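# Move three ticket-listed yellow sponges from shelf to desk

## Task

Read the three labels written on the ticket at the desk's front edge. Each yellow sponge sits above its own label on the shelf edge. Move the three sponges whose labels match the ticket onto the desk so they rest there without the robot holding them. The robot must not tip over or finish leaning.

## Robot and tools

Robot: a Hello Robot Stretch 3 with a single arm. It has a two-wheeled base (0.33 m long, 0.34 m wide), a lift that slides up a mast, and a telescoping arm that reaches out to the robot's RIGHT side. The arm only extends sideways, so to move the gripper forward or back you drive the base. Turning in place pivots about the point midway between the drive wheels, which is 0.05 m behind the front edge. With the arm pulled in and the wrist folded, a turn sweeps a circle of radius 0.28 m. An unfolded, level wrist reaches beyond that circle.

Frames: the base frame has its origin on the floor between the drive wheels, with x forward, y left and z up. hand_pose is reported in this frame and sits at the point where the closed fingertips meet. The odometry frame is the base frame as it was when the scene began. base_odometry heading is positive to the left and runs from -3.142 to 3.142. It counts wheel rotation, so any slip shows up as travel.

execute_actions: arguments are "actions", a list holding exactly one action or none, and an optional "cameras" list of head_camera, nav_camera, wrist_camera or all. Leaving it out, or passing null or ["all"], returns every camera; [] returns none. An empty actions list only reports state and images. An action can contain:
- "base": exactly one of {"translate_m": d}, a straight drive of d metres relative to the base's current position (forward positive, range -1 to 1), or {"rotate_rad": d}, a turn in place by d radians relative to the current heading (left/counter-clockwise positive, range -3.2 to 3.2). The base cannot move sideways.
- "joints": absolute targets keyed by joint name. lift_m 0 to 1.1 is the arm height on the mast. arm_m 0 to 0.52 is the extension. wrist_yaw_rad -1.345 to 4.42: 0 points the gripper along the arm, positive swings it toward the front, and 3.0 folds it over the base. wrist_pitch_rad -1.57 to 0.451: 0 is level and negative tips the fingertips down. wrist_roll_rad -2.911 to 2.911: at 0 the fingers sit side by side and level. gripper_m -0.089 to 0.179: larger means wider, and the actual fingertip gap is smaller than this value (about 0.007 m less when nearly shut, 0.025 m less when fully open). head_pan_rad -3.953 to 1.73: 0 faces forward, positive turns left, and -1.57 looks along the arm. head_tilt_rad -1.53 to 0.419: negative tilts down.
- "contact_limits": {"arm_m": effort %, 1 to 100}. The arm motion halts with contact_stop once its effort reaches this value. Lower values are gentler, but a value that is too low stops the arm immediately.
All motions in an action start together. A joint or base you omit may still be driving toward an earlier target. An unknown key or an out-of-range number gets the call rejected, and nothing moves. No single action runs longer than 15 s. If a result reports a stop, any later calls in the same reply are skipped.

wait: {"seconds": 0 to 10}. Sends no command and returns the same report as an empty action.
zoom_image: {"camera": name, "region": [x0, y0, x1, y1]} in pixels of that camera's most recent full image, with (0,0) at the top-left and at most 504x504. Use it to read the ticket and the shelf labels.
finished_scene: {"scene": n}. Ends the scene once the last command has been held, and reports whether the task succeeded. It cannot be undone. A reply with no tool call ends everything.

Result lines: joint_positions. base_status and joint_status, which can be done, off_target (stopped short and possibly still pushing), contact_stop, time_out or torque_fault. After contact_stop the arm or lift goes slack until its next command, and a slack lift can sink under load. on_its_own describes what was not commanded in this call, where "held at" is the held target rather than the actual position. motor_effort is a percentage, with the peak in brackets; it carries fixed offsets and noise. Positive wheel effort pushes the robot forward. turned_by_wheels and turned_by_imu give the turn since the last result. base_tilt in degrees reports forward and right lean, each with a fixed error of up to about 4 degrees. lidar_m gives 12 distances, one per 30-degree sector, running counter-clockwise from straight ahead (4th = left, 7th = behind, 10th = right). They are measured in a plane 0.17 m above the floor, so they catch table legs but not tabletops; "-" means nothing was seen. wrist_depth_mm and head_depth_mm are 7x7 grids of median depth in mm; the head grid is sideways.

Cameras: head_camera (896x504) and nav_camera (fisheye, 672x504) are mounted on the pan/tilt head. wrist_camera (644x364) is on the gripper.

Gripping: to grasp, command gripper_m below the sponge's width. To let go, command at least 0.02 above the value at which the fingers made contact. Neither the reading nor a done status confirms a hold, so check the camera. If the object slips, re-squeeze by sending a different value.

Safe motion: fold or unfold the wrist (yaw to 3.0) only with lift_m between 0.32 and 0.95, pitch -0.4 and roll near 0. Once folded, the lift can drop to 0.25. With yaw below -0.4, keep pitch at -0.5 or lower. The base travels fast (0.30 m/s, 1.9 rad/s) only when the arm is stowed: lift below 0.30, arm below 0.03 and yaw above 2.54. Otherwise it is capped at 0.10 m/s and 0.63 rad/s.

Avoid: extending the arm into a rigid obstacle with the gripper higher than about 0.45 m, since the robot can tip before the contact stop fires. Pushing again after a contact_stop. Driving while the gripper holds or snags something fixed. Reversing into furniture. If you see a lean, back off in small steps, free the gripper, and lower the lift to about 0.2. Also avoid dropping or slamming sponges and pushing things hard. Loose items may occasionally get bumped by outside forces, so check the result before finishing.

Each tool is called after "Call:" in YAML: its name, and indented under it one key for each argument.

## Session

Call:
execute_actions:
  actions: []

Scene clock: 0.00 s.
base_odometry: x=+0.000 y=+0.000 heading=+0.000 (m, m, rad; odometry frame)
turned_by_wheels: +0.000 (rad since the last result)
turned_by_imu: +0.000 (rad since the last result)
base_tilt: forward=+2.1 right=-0.4 (deg)
lidar_m: 1.59 1.59 1.80 1.75 1.63 1.50 2.17 2.15 2.48 2.84 2.72 1.89
head_depth_mm: 1742 1746 1747 1780 1797 1801 1823 / 1680 1700 1709 1707 1719 1730 1749 / 1625 1651 1669 1663 1681 1682 1694 / 1571 1603 1607 1617 1616 1625 1628 / 1528 1550 1549 1560 1573 1584 1602 / 1493 1493 1510 1509 1524 1542 1537 / 1449 1455 1452 1471 1488 1484 1498
base_status: not commanded
joint_positions: lift_m=+0.350 arm_m=+0.001 wrist_yaw_rad=+3.070 wrist_pitch_rad=-0.396 wrist_roll_rad=-0.007 gripper_m=+0.037 head_pan_rad=+0.009 head_tilt_rad=-0.004
joint_status: not commanded
motor_effort: left_wheel=+0 right_wheel=-1 lift_m=+22 arm_m=+0 wrist_yaw_rad=+0 wrist_pitch_rad=+7 wrist_roll_rad=+0 gripper_m=+0 head_pan_rad=+1 head_tilt_rad=+1 (%)
hand_pose: x=-0.0049 y=+0.0808 z=+0.3678 quat_wxyz=(+0.164, +0.695, +0.115, +0.690) (m; base frame)
wrist_depth_mm: - - - - - - - / - - - - - - - / - - - - - - - / 929 914 - 905 867 856 863 / 737 740 - 722 728 707 702 / 617 615 - 598 - 601 581 / 530 533 - 533 512 513 502
pictures: head_camera (sideways: a quarter turn clockwise sets it upright), nav_camera (sideways: a quarter turn counterclockwise sets it upright), wrist_camera
Images, in order (width x height): head_camera 896x504, nav_camera 672x504, wrist_camera 644x364.

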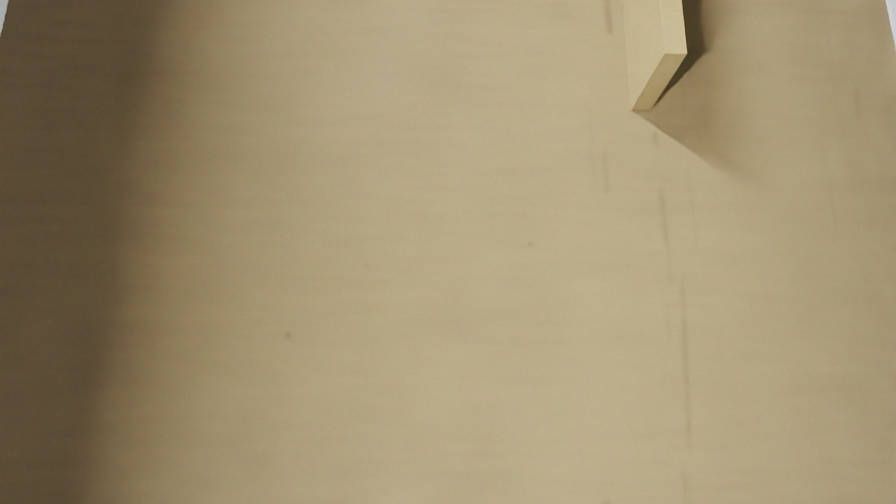

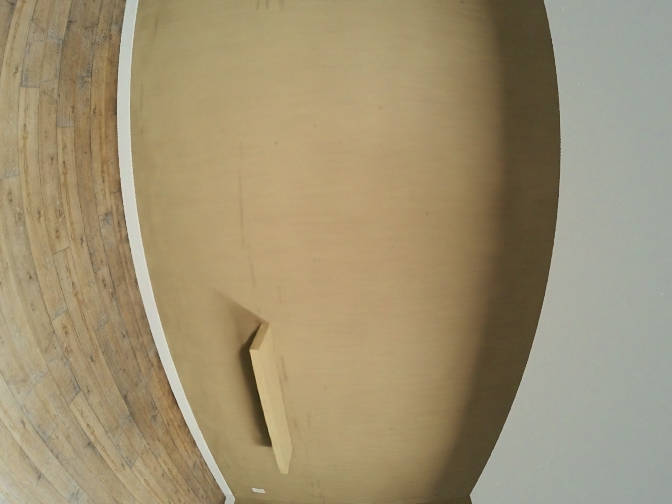

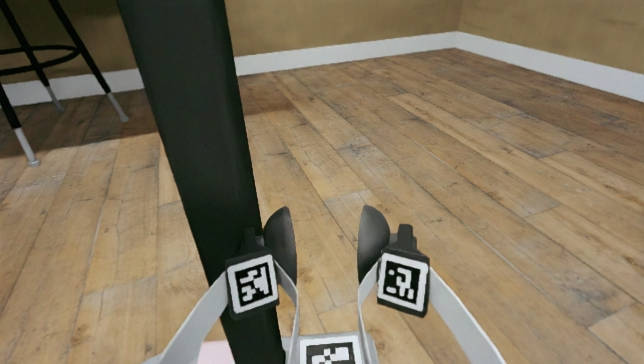

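Call:
execute_actions:
  actions:
    - {"joints":{"head_pan_rad":-1.57,"head_tilt_rad":-0.4}}
  cameras: ["head_camera","nav_camera"]

Call:
execute_actions:
  actions:
    - {"joints":{"head_pan_rad":-3.14,"head_tilt_rad":-0.4}}
  cameras: ["head_camera","nav_camera"]

Call:
execute_actions:
  actions:
    - {"joints":{"head_pan_rad":1.57,"head_tilt_rad":-0.4}}
  cameras: ["head_camera","nav_camera"]

Scene clock: 11.50 s.
base_odometry: x=+0.000 y=+0.000 heading=+0.000 (m, m, rad; odometry frame)
turned_by_wheels: +0.000 (rad since the last result)
turned_by_imu: +0.000 (rad since the last result)
base_tilt: forward=+2.0 right=-0.3 (deg)
lidar_m: 1.59 1.59 1.79 1.76 1.63 1.50 2.17 2.16 2.47 2.83 2.73 1.89
head_depth_mm: 2896 3183 3489 2938 2307 1749 1410 / 2822 3030 3228 3218 2291 1735 1419 / 2762 2956 3181 3206 2297 1743 1411 / 2651 2866 3037 3039 2274 1763 1418 / 2667 2871 3055 3147 2261 1745 1426 / 2585 2754 2995 3116 2276 1749 1410 / 2516 2703 2883 2998 2272 1747 1412
base_status: not commanded
joint_positions: lift_m=+0.350 arm_m=+0.001 wrist_yaw_rad=+3.070 wrist_pitch_rad=-0.396 wrist_roll_rad=-0.007 gripper_m=+0.037 head_pan_rad=-1.563 head_tilt_rad=-0.395
joint_status: all done
motor_effort: left_wheel=+0(0) right_wheel=-1(1) lift_m=+22(23) arm_m=-1(0) wrist_yaw_rad=+0(0) wrist_pitch_rad=+7(7) wrist_roll_rad=+0(1) gripper_m=+0(0) head_pan_rad=-4(54) head_tilt_rad=-2(19) (%)
hand_pose: x=-0.0049 y=+0.0808 z=+0.3678 quat_wxyz=(+0.164, +0.695, +0.115, +0.690) (m; base frame)
wrist_depth_mm: - - - - - - - / - - - - - - - / - - - - - - - / 918 903 - 902 872 853 863 / 744 741 - 721 747 699 692 / 617 608 - 602 - 585 589 / 529 529 - 552 515 511 511
pictures: head_camera (sideways: a quarter turn clockwise sets it upright), nav_camera (sideways: a quarter turn counterclockwise sets it upright)
Images, in order (width x height): head_camera 896x504, nav_camera 672x504.

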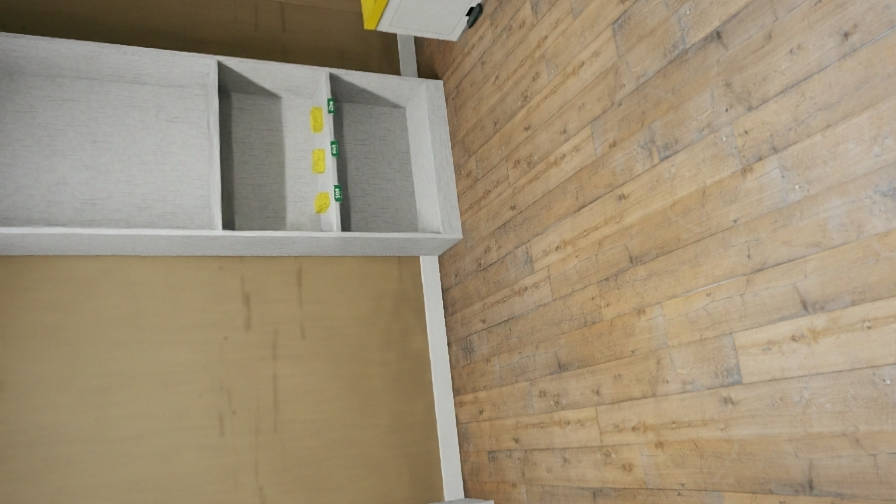

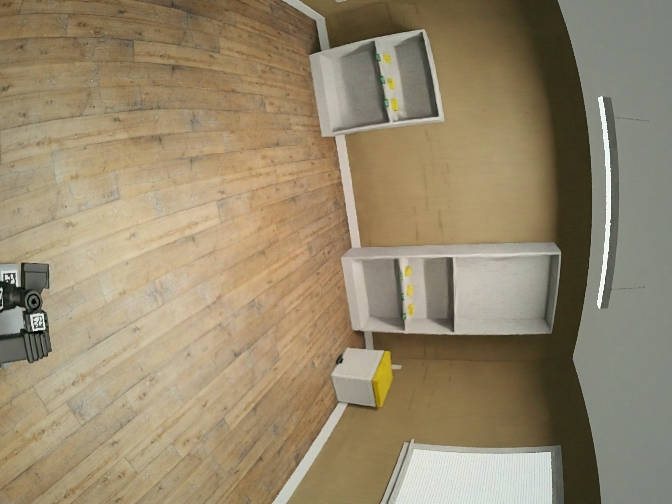

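Scene clock: 12.80 s.
base_odometry: x=+0.000 y=+0.000 heading=+0.000 (m, m, rad; odometry frame)
turned_by_wheels: +0.000 (rad since the last result)
turned_by_imu: +0.000 (rad since the last result)
base_tilt: forward=+2.0 right=-0.3 (deg)
lidar_m: 1.59 1.58 1.79 1.75 1.63 1.50 2.17 2.15 2.46 2.84 2.73 1.90
head_depth_mm: 2164 2328 2502 2743 2286 1750 1417 / 2077 2220 2387 2624 2265 1734 1417 / 2010 2153 2324 2546 2280 1738 1416 / 1962 2088 2262 2465 2286 1759 1422 / 1896 2030 2194 2371 2281 1733 1412 / 1837 1976 2123 2271 2278 1749 1411 / 1782 1909 2067 2199 2240 1736 1414
base_status: not commanded
joint_positions: lift_m=+0.350 arm_m=+0.001 wrist_yaw_rad=+3.070 wrist_pitch_rad=-0.396 wrist_roll_rad=-0.007 gripper_m=+0.037 head_pan_rad=-3.133 head_tilt_rad=-0.395
joint_status: all done
motor_effort: left_wheel=+0(1) right_wheel=-1(1) lift_m=+23(22) arm_m=-1(0) wrist_yaw_rad=+1(0) wrist_pitch_rad=+7(7) wrist_roll_rad=+0(0) gripper_m=+0(1) head_pan_rad=-4(54) head_tilt_rad=-2(2) (%)
hand_pose: x=-0.0049 y=+0.0808 z=+0.3678 quat_wxyz=(+0.164, +0.695, +0.115, +0.690) (m; base frame)
wrist_depth_mm: - - - - - - - / - - - - - - - / - - - - - - - / 934 907 - 897 880 865 864 / 735 728 - 730 733 699 703 / 611 616 - 596 - 593 593 / 529 528 - 546 513 509 512
pictures: head_camera (sideways: a quarter turn clockwise sets it upright), nav_camera (sideways: a quarter turn counterclockwise sets it upright)
Images, in order (width x height): head_camera 896x504, nav_camera 672x504.

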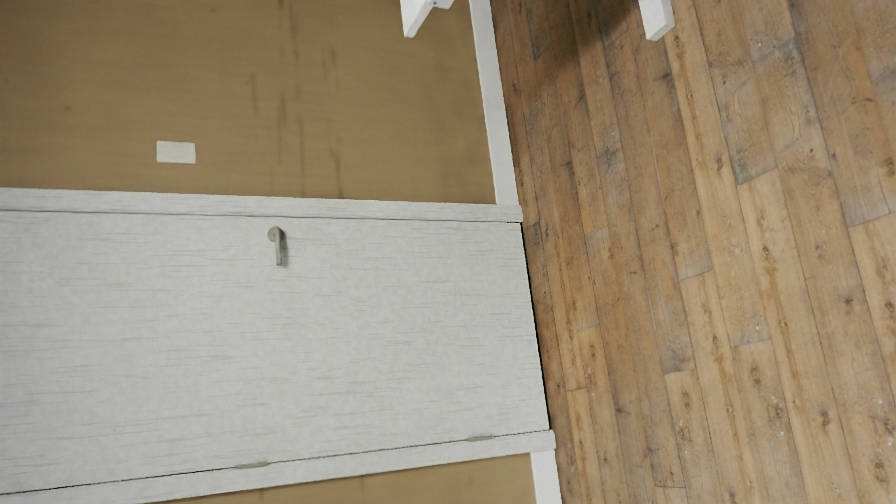

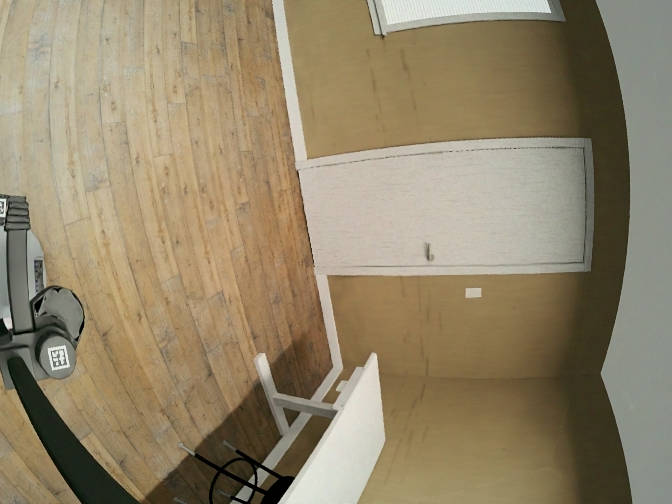

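Scene clock: 15.37 s.
base_odometry: x=+0.000 y=+0.000 heading=+0.000 (m, m, rad; odometry frame)
turned_by_wheels: +0.000 (rad since the last result)
turned_by_imu: +0.000 (rad since the last result)
base_tilt: forward=+2.0 right=-0.4 (deg)
lidar_m: 1.59 1.59 1.79 1.75 1.62 1.50 2.17 2.16 2.46 2.84 2.73 1.89
head_depth_mm: 1717 1856 2032 2200 2295 1748 1411 / 1665 1779 1955 2111 2222 1754 1416 / 1631 1722 1873 2047 2186 1756 1414 / 1570 1689 1806 1977 2103 1750 1419 / 1527 1639 1756 1899 2050 1737 1415 / 1474 1573 1692 1792 2008 1748 1406 / 1430 1543 1661 1438 1156 1681 1414
base_status: not commanded
joint_positions: lift_m=+0.350 arm_m=+0.001 wrist_yaw_rad=+3.070 wrist_pitch_rad=-0.396 wrist_roll_rad=-0.007 gripper_m=+0.037 head_pan_rad=+1.563 head_tilt_rad=-0.395
joint_status: all done
motor_effort: left_wheel=+1(0) right_wheel=-1(1) lift_m=+23(22) arm_m=+0(1) wrist_yaw_rad=+0(0) wrist_pitch_rad=+7(7) wrist_roll_rad=+0(0) gripper_m=-1(1) head_pan_rad=+5(49) head_tilt_rad=-1(2) (%)
hand_pose: x=-0.0049 y=+0.0808 z=+0.3678 quat_wxyz=(+0.164, +0.695, +0.115, +0.690) (m; base frame)
wrist_depth_mm: - - - - - - - / - - - - - - - / - - - - - - - / 950 897 - 886 876 886 855 / 742 740 - 712 743 698 705 / 627 612 - 598 - 589 583 / 531 542 - 544 518 512 504
pictures: head_camera (sideways: a quarter turn clockwise sets it upright), nav_camera (sideways: a quarter turn counterclockwise sets it upright)
Images, in order (width x height): head_camera 896x504, nav_camera 672x504.

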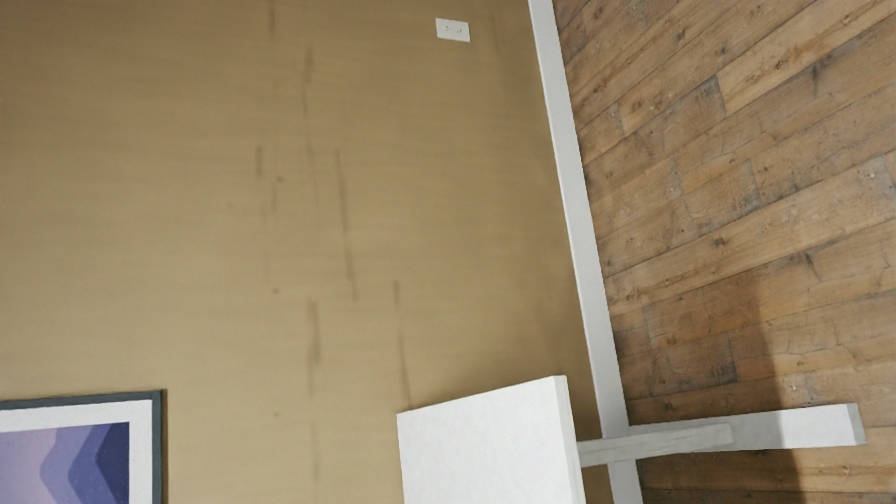

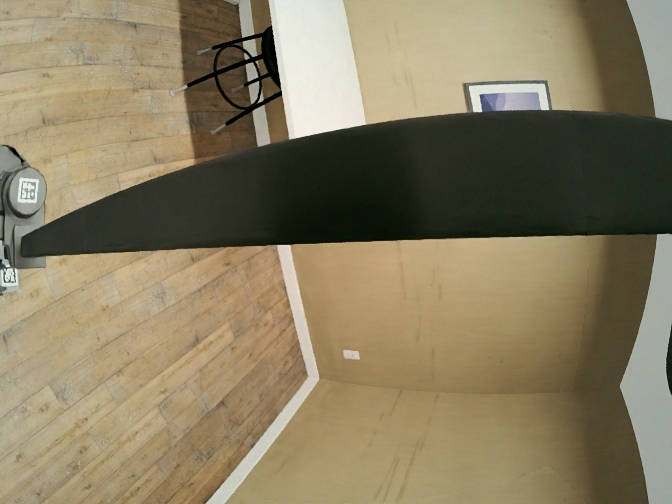

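Call:
execute_actions:
  actions:
    - {"joints":{"head_pan_rad":-3.9,"head_tilt_rad":-0.45}}
  cameras: ["head_camera","nav_camera"]

Scene clock: 25.10 s.
base_odometry: x=+0.000 y=+0.000 heading=+0.000 (m, m, rad; odometry frame)
turned_by_wheels: +0.000 (rad since the last result)
turned_by_imu: +0.001 (rad since the last result)
base_tilt: forward=+2.0 right=-0.4 (deg)
lidar_m: 1.59 1.59 1.79 1.75 1.63 1.50 2.17 2.16 2.47 2.84 2.73 1.89
head_depth_mm: - - - - - - - / 1561 1694 1795 1368 - - - / 1636 1787 1870 1358 1955 1627 1363 / 1735 1872 1940 1444 2032 1664 1376 / 1829 1993 2072 1547 2116 1663 1359 / 1943 2115 2075 1977 2053 1653 1371 / 2069 2269 2432 2506 2114 1671 1363
base_status: not commanded
joint_positions: lift_m=+0.350 arm_m=+0.001 wrist_yaw_rad=+3.070 wrist_pitch_rad=-0.396 wrist_roll_rad=-0.007 gripper_m=+0.037 head_pan_rad=-3.893 head_tilt_rad=-0.444
joint_status: all done
motor_effort: left_wheel=+0(1) right_wheel=-1(0) lift_m=+22(23) arm_m=+0(1) wrist_yaw_rad=+0(0) wrist_pitch_rad=+7(7) wrist_roll_rad=+0(0) gripper_m=+0(0) head_pan_rad=-4(53) head_tilt_rad=-2(7) (%)
hand_pose: x=-0.0049 y=+0.0808 z=+0.3678 quat_wxyz=(+0.164, +0.695, +0.115, +0.690) (m; base frame)
wrist_depth_mm: - - - - - - - / - - - - - - - / - - - - - - - / 904 916 - 892 885 856 860 / 745 729 - 727 731 709 697 / 618 612 - 607 - 603 593 / 537 527 - 541 511 512 509
pictures: head_camera (sideways: a quarter turn clockwise sets it upright), nav_camera (sideways: a quarter turn counterclockwise sets it upright)
Images, in order (width x height): head_camera 896x504, nav_camera 672x504.

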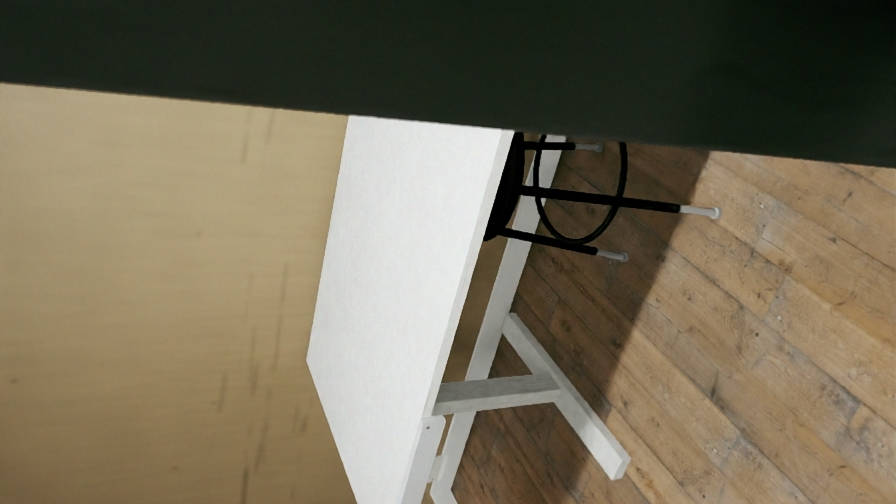

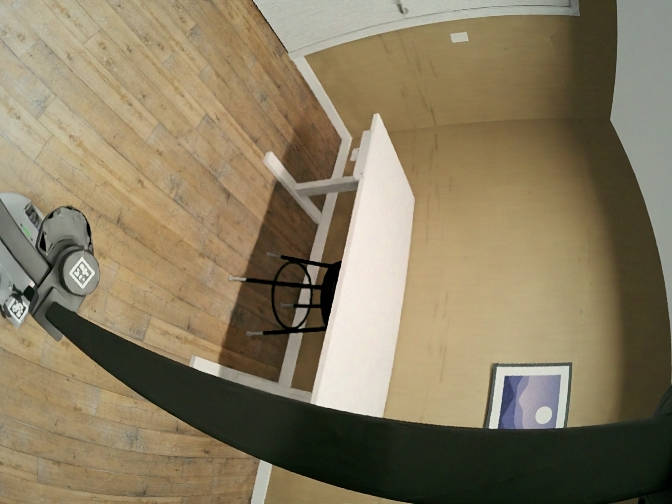

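Call:
execute_actions:
  actions:
    - {"base":{"rotate_rad":0.9},"joints":{"head_pan_rad":1.2,"head_tilt_rad":-0.45}}
  cameras: ["head_camera","nav_camera"]

Scene clock: 45.80 s.
base_odometry: x=+0.000 y=+0.000 heading=+0.900 (m, m, rad; odometry frame)
turned_by_wheels: +0.900 (rad since the last result)
turned_by_imu: +0.906 (rad since the last result)
base_tilt: forward=+2.0 right=-0.3 (deg)
lidar_m: 1.69 1.79 1.31 1.22 2.21 2.15 2.32 2.74 2.72 2.10 1.61 1.58
head_depth_mm: 1421 1549 1671 1757 1967 1657 1356 / 1442 1572 1690 1291 1893 1655 1361 / 1478 1618 1726 1299 2032 1652 1371 / 1528 1648 1753 1292 2021 1655 1354 / 1570 1692 1807 1294 2031 1653 1365 / 1599 1739 1857 1362 1893 1610 1357 / 1637 1772 1899 1361 2118 1654 1369
base_status: done
joint_positions: lift_m=+0.350 arm_m=+0.001 wrist_yaw_rad=+3.070 wrist_pitch_rad=-0.396 wrist_roll_rad=-0.007 gripper_m=+0.037 head_pan_rad=+1.193 head_tilt_rad=-0.445
joint_status: all done
motor_effort: left_wheel=-2(4) right_wheel=+2(6) lift_m=+22(22) arm_m=+0(1) wrist_yaw_rad=+0(0) wrist_pitch_rad=+7(7) wrist_roll_rad=+0(0) gripper_m=+0(1) head_pan_rad=+4(54) head_tilt_rad=-2(1) (%)
hand_pose: x=-0.0049 y=+0.0808 z=+0.3678 quat_wxyz=(+0.164, +0.695, +0.115, +0.690) (m; base frame)
wrist_depth_mm: - - - - - - - / - - - - - - - / - - - - - - - / 912 955 - 881 883 874 859 / 749 737 - 725 746 712 695 / 619 615 - 597 - 597 591 / 533 535 - 542 524 513 498
pictures: head_camera (sideways: a quarter turn clockwise sets it upright), nav_camera (sideways: a quarter turn counterclockwise sets it upright)
Images, in order (width x height): head_camera 896x504, nav_camera 672x504.

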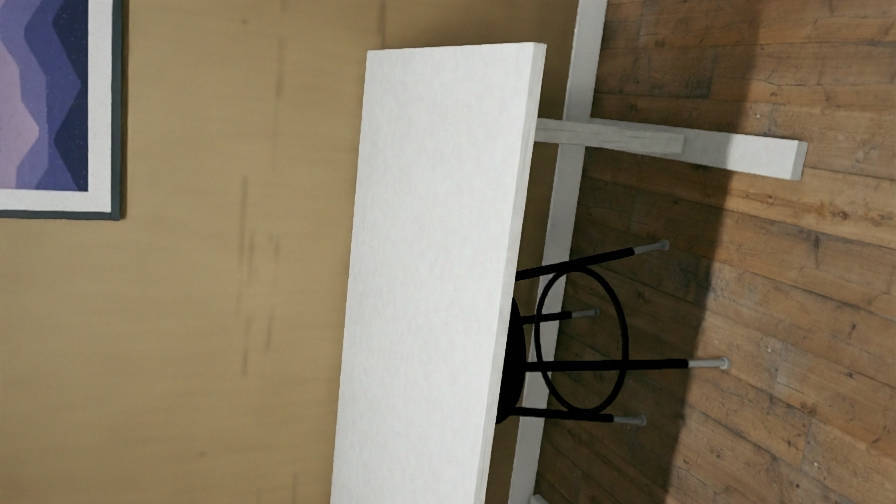

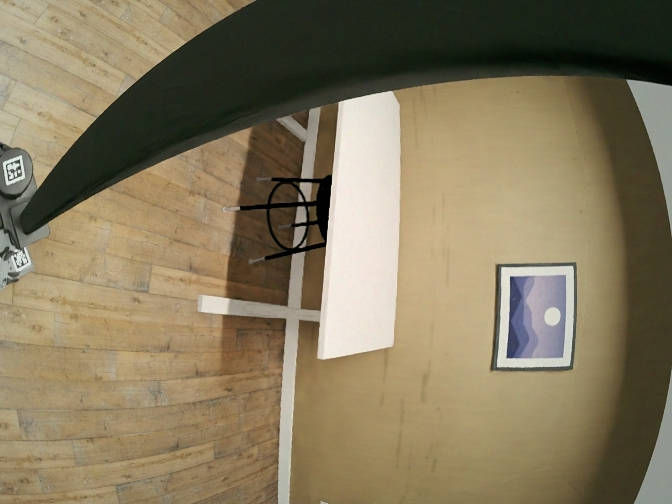

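Call:
execute_actions:
  actions:
    - {"joints":{"head_pan_rad":1.72,"head_tilt_rad":-0.4}}
  cameras: ["head_camera"]

Scene clock: 55.03 s.
base_odometry: x=+0.000 y=+0.000 heading=+0.900 (m, m, rad; odometry frame)
turned_by_wheels: +0.000 (rad since the last result)
turned_by_imu: +0.000 (rad since the last result)
base_tilt: forward=+2.0 right=-0.4 (deg)
lidar_m: 1.68 1.79 1.31 1.22 2.21 2.15 2.32 2.74 2.73 2.11 1.62 1.59
head_depth_mm: 1634 1720 1844 1401 1425 1714 1399 / 1754 1868 1969 1407 2127 1665 1397 / 1899 2036 2109 1489 2248 1712 1397 / 2054 2223 2339 1694 2139 1725 1400 / 2269 2453 2647 1690 2220 1716 1403 / 2291 2451 2630 2754 2228 1727 1399 / 2115 2281 2448 2599 - - -
base_status: not commanded
joint_positions: lift_m=+0.350 arm_m=+0.001 wrist_yaw_rad=+3.070 wrist_pitch_rad=-0.396 wrist_roll_rad=-0.007 gripper_m=+0.037 head_pan_rad=+1.713 head_tilt_rad=-0.409
joint_status: all done
motor_effort: left_wheel=-1(2) right_wheel=+2(2) lift_m=+22(22) arm_m=+0(0) wrist_yaw_rad=+0(1) wrist_pitch_rad=+7(7) wrist_roll_rad=+0(0) gripper_m=+0(0) head_pan_rad=+5(40) head_tilt_rad=+3(7) (%)
hand_pose: x=-0.0049 y=+0.0808 z=+0.3678 quat_wxyz=(+0.164, +0.695, +0.115, +0.690) (m; base frame)
wrist_depth_mm: - - - - - - - / - - - - - - - / - - - - - - - / 917 907 - 926 877 871 834 / 745 742 - 716 745 684 694 / 621 616 - 601 - 594 592 / 526 529 - 542 518 517 514
pictures: head_camera (sideways: a quarter turn clockwise sets it upright)
Images, in order (width x height): head_camera 896x504.

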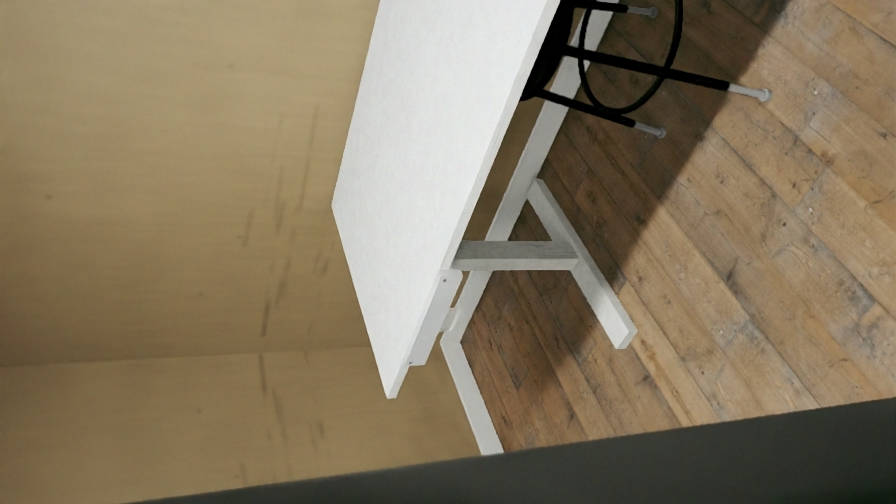

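Call:
zoom_image:
  camera: "head_camera"
  region: [380,240,500,400]

Region (380, 240, 500, 400) of head_camera's 896x504 image, scaled by 3.150, with more detail than that image has; it fills the left 378 columns of this view, and the rest is white.

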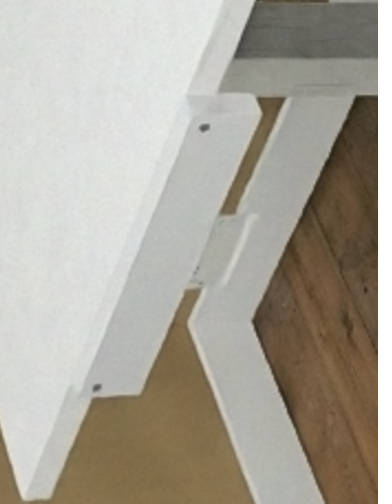

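Call:
execute_actions:
  actions:
    - {"base":{"rotate_rad":2.29},"joints":{"head_pan_rad":-1.0,"head_tilt_rad":-0.5}}
  cameras: []

Call:
execute_actions:
  actions:
    - {"base":{"translate_m":1.0}}
  cameras: []

Call:
execute_actions:
  actions:
    - {"base":{"rotate_rad":0.21},"joints":{"head_pan_rad":-1.3,"lift_m":0.5}}
  cameras: ["head_camera","nav_camera"]

Scene clock: 85.27 s.
base_odometry: x=+0.000 y=+0.000 heading=-3.093 (m, m, rad; odometry frame)
turned_by_wheels: +2.290 (rad since the last result)
turned_by_imu: +2.305 (rad since the last result)
base_tilt: forward=+2.0 right=-0.4 (deg)
lidar_m: 2.16 2.16 2.56 2.84 3.02 1.82 1.58 1.59 1.86 1.31 1.22 1.82
head_depth_mm: 1426 1554 1644 1176 1861 1580 1322 / 1469 1613 1679 1231 1986 1588 1326 / 1535 1660 1735 1239 1924 1588 1324 / 1593 1731 1766 1305 1981 1586 1326 / 1648 1796 1776 1373 1868 1589 1318 / 1706 1882 1777 2277 1982 1583 1322 / 1765 1952 1768 2252 1993 1592 1322
base_status: done
joint_positions: lift_m=+0.350 arm_m=+0.001 wrist_yaw_rad=+3.070 wrist_pitch_rad=-0.396 wrist_roll_rad=-0.007 gripper_m=+0.037 head_pan_rad=-0.993 head_tilt_rad=-0.494
joint_status: all done
motor_effort: left_wheel=+0(5) right_wheel=+2(6) lift_m=+22(22) arm_m=-1(0) wrist_yaw_rad=+1(0) wrist_pitch_rad=+7(7) wrist_roll_rad=+0(1) gripper_m=+0(0) head_pan_rad=-5(47) head_tilt_rad=-2(10) (%)
hand_pose: x=-0.0049 y=+0.0808 z=+0.3678 quat_wxyz=(+0.164, +0.695, +0.115, +0.690) (m; base frame)
wrist_depth_mm: - - - - - - - / - - - - - - - / - - - - - - - / 910 912 - 911 866 866 845 / 743 737 - 723 735 692 700 / 618 628 - 610 - 596 586 / 531 529 - 541 518 508 502
pictures: none
No camera images: the call's "cameras" was empty. Leave "cameras" out to get every camera's image.

Scene clock: 96.43 s.
base_odometry: x=-0.999 y=-0.048 heading=-3.094 (m, m, rad; odometry frame)
turned_by_wheels: +0.000 (rad since the last result)
turned_by_imu: +0.007 (rad since the last result)
base_tilt: forward=+2.0 right=-0.3 (deg)
lidar_m: 1.19 1.19 1.42 2.47 2.95 2.92 2.56 2.57 1.27 0.98 1.11 1.38
head_depth_mm: 1232 1346 1442 1183 883 1585 1315 / 1276 1384 1493 1175 901 1582 1315 / 1326 1432 1546 1177 916 1550 1330 / 1364 1488 1633 1180 990 1593 1320 / 1414 1542 1709 1862 1856 1590 1315 / 1473 1608 1776 1992 2001 1581 1323 / 1525 1666 1817 1968 1922 1583 1321
base_status: done
joint_positions: lift_m=+0.350 arm_m=+0.001 wrist_yaw_rad=+3.070 wrist_pitch_rad=-0.397 wrist_roll_rad=-0.007 gripper_m=+0.037 head_pan_rad=-0.993 head_tilt_rad=-0.494
joint_status: not commanded
motor_effort: left_wheel=-2(3) right_wheel=+2(6) lift_m=+22(22) arm_m=-1(1) wrist_yaw_rad=+0(1) wrist_pitch_rad=+7(7) wrist_roll_rad=+0(0) gripper_m=+0(0) head_pan_rad=-3(4) head_tilt_rad=-2(2) (%)
hand_pose: x=-0.0049 y=+0.0807 z=+0.3678 quat_wxyz=(+0.164, +0.695, +0.115, +0.690) (m; base frame)
wrist_depth_mm: - - - - - - - / - - - - - - - / - - - - - - - / 922 915 - 878 873 868 850 / 737 746 - 708 732 698 706 / 624 614 - 608 - 588 589 / 537 523 - 540 517 523 504
pictures: none
No camera images: the call's "cameras" was empty. Leave "cameras" out to get every camera's image.

Scene clock: 98.63 s.
base_odometry: x=-0.999 y=-0.048 heading=-2.884 (m, m, rad; odometry frame)
turned_by_wheels: +0.210 (rad since the last result)
turned_by_imu: +0.211 (rad since the last result)
base_tilt: forward=+2.0 right=-0.4 (deg)
lidar_m: 1.19 1.22 1.68 2.73 3.37 2.67 2.56 2.21 0.98 1.09 1.11 1.24
head_depth_mm: 1231 1337 1450 1171 914 1593 1327 / 1262 1367 1481 1176 916 1582 1323 / 1297 1401 1517 1178 913 1595 1323 / 1325 1441 1561 1175 944 1553 1318 / 1369 1489 1636 1173 1798 1607 1315 / 1406 1530 1685 1860 1917 1588 1324 / 1441 1582 1747 1973 1982 1582 1319
base_status: done
joint_positions: lift_m=+0.500 arm_m=+0.001 wrist_yaw_rad=+3.070 wrist_pitch_rad=-0.397 wrist_roll_rad=-0.007 gripper_m=+0.037 head_pan_rad=-1.293 head_tilt_rad=-0.494
joint_status: all done
motor_effort: left_wheel=-2(4) right_wheel=+2(5) lift_m=+25(26) arm_m=-1(0) wrist_yaw_rad=+1(0) wrist_pitch_rad=+8(8) wrist_roll_rad=+0(0) gripper_m=+0(1) head_pan_rad=-4(31) head_tilt_rad=-2(2) (%)
hand_pose: x=-0.0049 y=+0.0806 z=+0.5171 quat_wxyz=(+0.164, +0.695, +0.115, +0.690) (m; base frame)
wrist_depth_mm: - - - - - - - / - - - - - - - / - - - - - - - / - - - - - - - / 988 944 - 945 988 925 928 / 808 796 - 805 - 763 768 / 689 694 - 693 676 663 668
pictures: head_camera (sideways: a quarter turn clockwise sets it upright), nav_camera (sideways: a quarter turn counterclockwise sets it upright)
Images, in order (width x height): head_camera 896x504, nav_camera 672x504.

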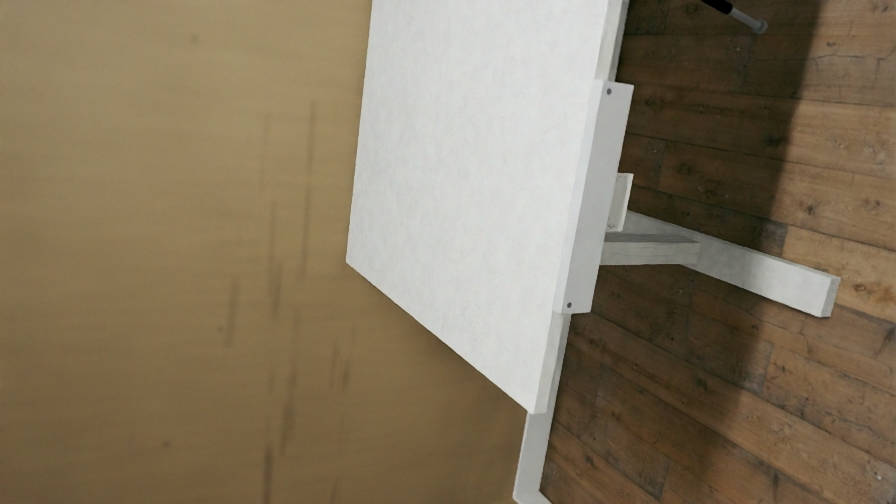

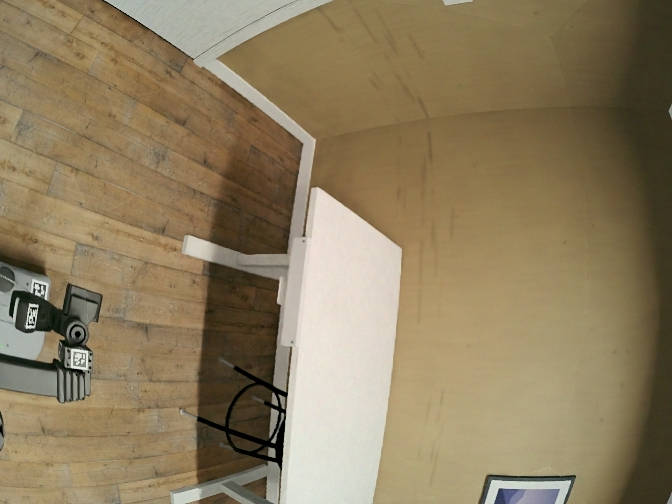

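Call:
execute_actions:
  actions:
    - {"base":{"translate_m":0.12},"joints":{"wrist_yaw_rad":0.0,"gripper_m":0.12}}
  cameras: []

Call:
execute_actions:
  actions:
    - {"joints":{"wrist_pitch_rad":0.0,"lift_m":0.52,"arm_m":0.15,"head_pan_rad":-1.57}}

Scene clock: 109.90 s.
base_odometry: x=-1.115 y=-0.079 heading=-2.884 (m, m, rad; odometry frame)
turned_by_wheels: +0.000 (rad since the last result)
turned_by_imu: +0.001 (rad since the last result)
base_tilt: forward=+2.0 right=-0.4 (deg)
lidar_m: 1.07 1.09 1.51 2.43 3.37 2.80 2.68 2.21 1.04 1.09 1.56 1.12
head_depth_mm: 1229 1332 1444 1175 878 1572 1314 / 1257 1358 1473 1180 881 1585 1325 / 1298 1407 1505 1176 917 1494 1318 / 1329 1446 1576 1182 985 1587 1279 / 1360 1491 1656 1811 1851 1581 1324 / 1404 1536 1684 1882 1983 1590 1320 / 1428 1589 1743 1932 1919 1588 1314
base_status: done
joint_positions: lift_m=+0.500 arm_m=+0.001 wrist_yaw_rad=+0.002 wrist_pitch_rad=-0.397 wrist_roll_rad=-0.007 gripper_m=+0.120 head_pan_rad=-1.293 head_tilt_rad=-0.494
joint_status: all done
motor_effort: left_wheel=-2(4) right_wheel=+2(6) lift_m=+25(25) arm_m=+0(1) wrist_yaw_rad=-2(4) wrist_pitch_rad=+8(7) wrist_roll_rad=+0(0) gripper_m=+0(85) head_pan_rad=-5(5) head_tilt_rad=-2(2) (%)
hand_pose: x=-0.0211 y=-0.3727 z=+0.5171 quat_wxyz=(+0.696, +0.141, -0.690, -0.139) (m; base frame)
wrist_depth_mm: - - - - - 769 648 / - - - - - - - / - - - - - - - / - - - - - - - / 968 990 942 952 916 937 925 / 809 827 754 797 774 - 780 / 681 670 689 679 673 665 667
pictures: none
No camera images: the call's "cameras" was empty. Leave "cameras" out to get every camera's image.

Scene clock: 112.23 s.
base_odometry: x=-1.115 y=-0.079 heading=-2.884 (m, m, rad; odometry frame)
turned_by_wheels: +0.000 (rad since the last result)
turned_by_imu: +0.000 (rad since the last result)
base_tilt: forward=+2.0 right=-0.3 (deg)
lidar_m: 1.07 1.09 1.51 2.43 3.36 2.80 2.68 2.20 1.04 1.09 1.56 1.12
head_depth_mm: 1273 1399 1510 1174 985 1551 1317 / 1279 1390 1504 1180 985 1543 1319 / 1273 1387 1501 1183 913 1577 1357 / 1273 1395 1510 1176 914 1591 1349 / 1275 1387 1494 1176 916 1501 1317 / 1280 1398 1498 1181 987 1588 1317 / 1283 1381 1523 1658 1802 1589 1323
base_status: not commanded
joint_positions: lift_m=+0.520 arm_m=+0.150 wrist_yaw_rad=+0.001 wrist_pitch_rad=-0.025 wrist_roll_rad=-0.007 gripper_m=+0.120 head_pan_rad=-1.563 head_tilt_rad=-0.494
joint_status: all done
motor_effort: left_wheel=-1(2) right_wheel=+2(2) lift_m=+25(26) arm_m=+3(0) wrist_yaw_rad=-1(2) wrist_pitch_rad=+11(12) wrist_roll_rad=+0(0) gripper_m=+0(0) head_pan_rad=-3(28) head_tilt_rad=-2(2) (%)
hand_pose: x=-0.0213 y=-0.5502 z=+0.6281 quat_wxyz=(+0.710, +0.009, -0.704, -0.009) (m; base frame)
wrist_depth_mm: - - - - - - - / - - - - - - 330 / - 315 314 315 659 - - / - - 710 - - 744 587 / - - - - - - - / - - 791 - - - - / - - - - - - 847
pictures: head_camera (sideways: a quarter turn clockwise sets it upright), nav_camera (sideways: a quarter turn counterclockwise sets it upright), wrist_camera
Images, in order (width x height): head_camera 896x504, nav_camera 672x504, wrist_camera 644x364.

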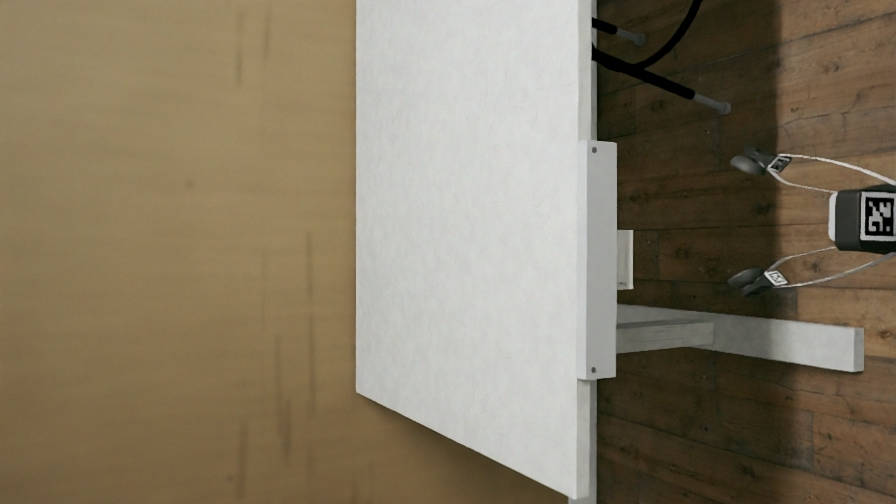

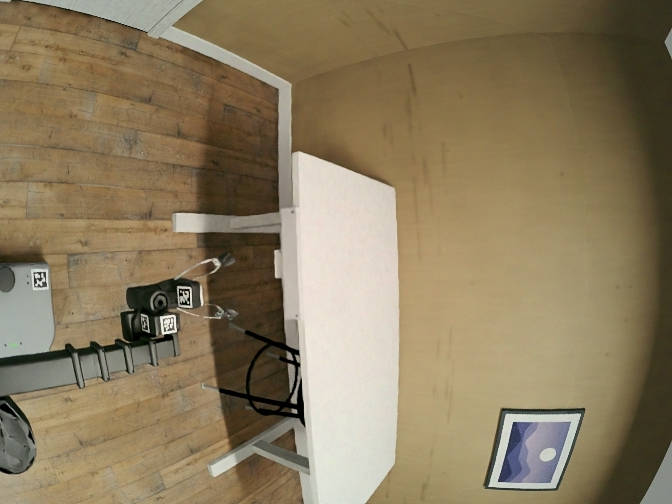

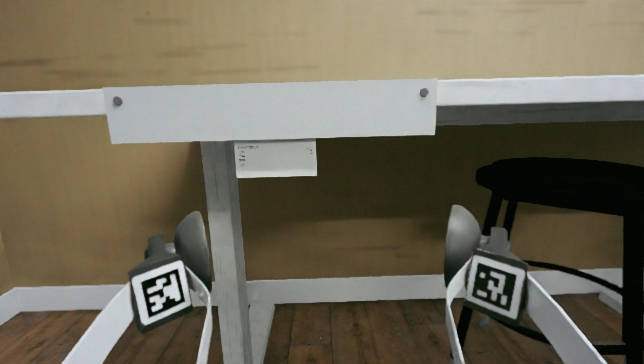

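Call:
zoom_image:
  camera: "wrist_camera"
  region: [220,130,330,190]

Region (220, 130, 330, 190) of wrist_camera's 644x364 image, scaled by 4.582; it fills the top 275 rows of this view, and the rest is white.

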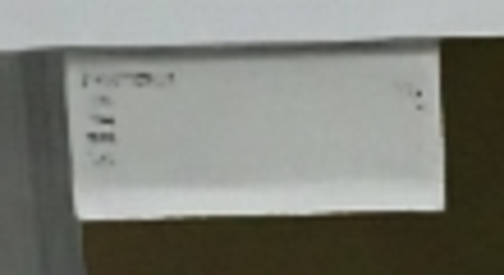

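Call:
execute_actions:
  actions:
    - {"joints":{"arm_m":0.30},"contact_limits":{"arm_m":15}}
  cameras: ["wrist_camera"]

Call:
zoom_image:
  camera: "wrist_camera"
  region: [160,90,360,200]

Scene clock: 133.37 s.
base_odometry: x=-1.115 y=-0.079 heading=-2.884 (m, m, rad; odometry frame)
turned_by_wheels: +0.000 (rad since the last result)
turned_by_imu: +0.001 (rad since the last result)
base_tilt: forward=+2.0 right=-0.4 (deg)
lidar_m: 1.07 1.09 1.51 2.43 3.38 2.80 2.68 2.20 1.04 1.09 1.55 1.12
head_depth_mm: 1270 1387 1496 1171 991 1547 1321 / 1275 1386 1493 1181 986 1584 1357 / 1278 1385 1499 1179 913 1627 - / 1275 1383 1497 1176 915 1616 1305 / 1278 1387 1498 1177 911 1500 1314 / 1281 1390 1504 1174 988 1591 1323 / 1273 1391 1544 1659 1807 1589 1324
base_status: not commanded
joint_positions: lift_m=+0.520 arm_m=+0.300 wrist_yaw_rad=+0.001 wrist_pitch_rad=-0.024 wrist_roll_rad=-0.007 gripper_m=+0.120 head_pan_rad=-1.563 head_tilt_rad=-0.494
joint_status: all done
motor_effort: left_wheel=-2(2) right_wheel=+2(2) lift_m=+25(25) arm_m=+3(3) wrist_yaw_rad=-1(1) wrist_pitch_rad=+11(11) wrist_roll_rad=+0(0) gripper_m=+0(0) head_pan_rad=-4(3) head_tilt_rad=-2(2) (%)
contact_limits: arm_m 15 (drawing in: default 17, maximum 28; extending or still: default 23, maximum 37)
hand_pose: x=-0.0213 y=-0.7002 z=+0.6283 quat_wxyz=(+0.710, +0.009, -0.704, -0.009) (m; base frame)
wrist_depth_mm: 896 887 889 908 922 920 916 / 159 160 160 160 160 160 180 / 163 164 164 165 166 166 980 / 984 - 179 983 - 993 579 / - - 627 - - - - / - - - - - - - / - - 953 - - 984 -
pictures: wrist_camera
Images, in order (width x height): wrist_camera 644x364.

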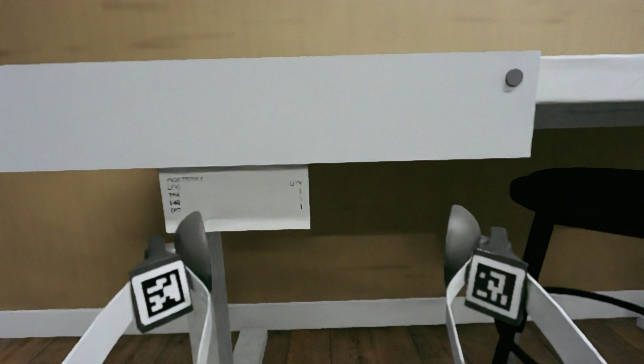

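Region (160, 90, 360, 200) of wrist_camera's 644x364 image, scaled by 2.520; it fills the top 277 rows of this view, and the rest is white.

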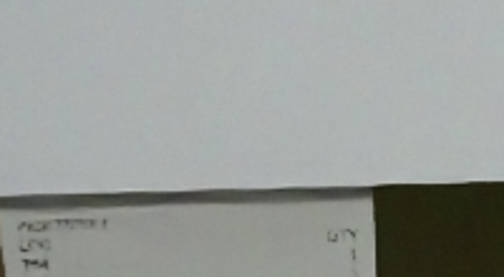

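Call:
execute_actions:
  actions:
    - {"base":{"translate_m":0.05},"joints":{"lift_m":0.50}}
  cameras: []

Call:
execute_actions:
  actions:
    - {"joints":{"arm_m":0.36},"contact_limits":{"arm_m":12}}
  cameras: ["wrist_camera"]

Call:
zoom_image:
  camera: "wrist_camera"
  region: [150,90,450,260]

Scene clock: 151.00 s.
base_odometry: x=-1.163 y=-0.091 heading=-2.884 (m, m, rad; odometry frame)
turned_by_wheels: +0.000 (rad since the last result)
turned_by_imu: +0.001 (rad since the last result)
base_tilt: forward=+2.1 right=-0.4 (deg)
lidar_m: 1.02 1.05 1.44 2.42 3.37 2.86 2.73 1.55 1.07 1.08 1.52 1.06
head_depth_mm: 1273 1391 1498 1176 986 1546 1314 / 1268 1385 1507 1174 948 1593 1357 / 1277 1374 1511 1174 917 1619 - / 1279 1391 1497 1175 912 1603 1318 / 1278 1381 1501 1174 915 1496 1290 / 1265 1391 1525 1233 990 1584 1317 / 1274 1388 1515 1686 1827 1597 1312
base_status: done
joint_positions: lift_m=+0.500 arm_m=+0.300 wrist_yaw_rad=+0.001 wrist_pitch_rad=-0.024 wrist_roll_rad=-0.007 gripper_m=+0.120 head_pan_rad=-1.563 head_tilt_rad=-0.494
joint_status: all done
motor_effort: left_wheel=-1(4) right_wheel=+2(6) lift_m=+20(22) arm_m=+3(3) wrist_yaw_rad=-2(0) wrist_pitch_rad=+11(11) wrist_roll_rad=+0(0) gripper_m=+0(0) head_pan_rad=-4(4) head_tilt_rad=-2(2) (%)
hand_pose: x=-0.0213 y=-0.7002 z=+0.6086 quat_wxyz=(+0.710, +0.009, -0.704, -0.009) (m; base frame)
wrist_depth_mm: 519 154 154 155 154 155 155 / 157 157 158 159 159 159 161 / 567 950 173 173 175 967 995 / 979 - 544 179 998 999 560 / - - 601 - - - - / - - 616 - - - - / - 984 927 - - 945 992
pictures: none
No camera images: the call's "cameras" was empty. Leave "cameras" out to get every camera's image.

Scene clock: 152.60 s.
base_odometry: x=-1.163 y=-0.091 heading=-2.884 (m, m, rad; odometry frame)
turned_by_wheels: +0.000 (rad since the last result)
turned_by_imu: +0.000 (rad since the last result)
base_tilt: forward=+2.0 right=-0.3 (deg)
lidar_m: 1.02 1.04 1.44 2.42 3.36 2.86 2.73 1.56 1.07 1.08 1.51 1.07
head_depth_mm: 1268 1395 1504 1176 983 1542 1314 / 1272 1394 1515 1174 952 1635 1344 / 1277 1396 1509 1176 911 1679 1254 / 1270 1382 1493 1174 910 1592 1296 / 1270 1381 1504 1176 914 1498 1294 / 1274 1381 1526 1238 985 1576 1318 / 1270 1388 1524 1686 1825 1593 1315
base_status: not commanded
joint_positions: lift_m=+0.500 arm_m=+0.360 wrist_yaw_rad=+0.001 wrist_pitch_rad=-0.024 wrist_roll_rad=-0.007 gripper_m=+0.120 head_pan_rad=-1.563 head_tilt_rad=-0.494
joint_status: all done
motor_effort: left_wheel=-1(1) right_wheel=+2(1) lift_m=+20(20) arm_m=+3(5) wrist_yaw_rad=-1(2) wrist_pitch_rad=+11(11) wrist_roll_rad=+0(0) gripper_m=+0(0) head_pan_rad=-4(4) head_tilt_rad=-2(2) (%)
contact_limits: arm_m 12 (drawing in: default 17, maximum 28; extending or still: default 23, maximum 37)
hand_pose: x=-0.0213 y=-0.7602 z=+0.6086 quat_wxyz=(+0.710, +0.009, -0.704, -0.009) (m; base frame)
wrist_depth_mm: 97 97 97 98 98 98 98 / 100 100 101 101 101 101 102 / 896 104 104 104 113 912 921 / 933 913 117 117 118 972 564 / 968 941 487 121 984 945 985 / 983 991 793 - - - - / 996 997 600 - - 942 999
pictures: wrist_camera
Images, in order (width x height): wrist_camera 644x364.

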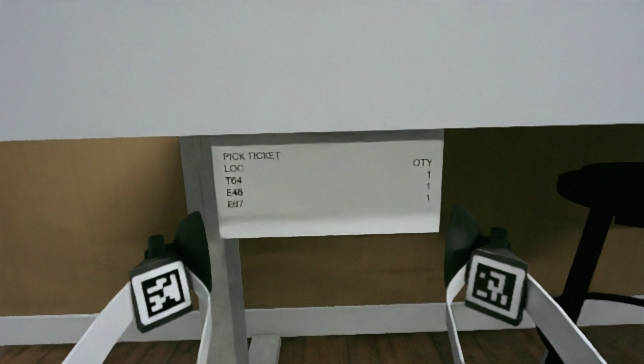

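Region (150, 90, 450, 260) of wrist_camera's 644x364 image, scaled by 1.680; it fills the top 286 rows of this view, and the rest is white.

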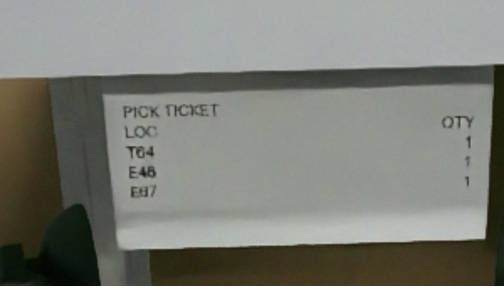

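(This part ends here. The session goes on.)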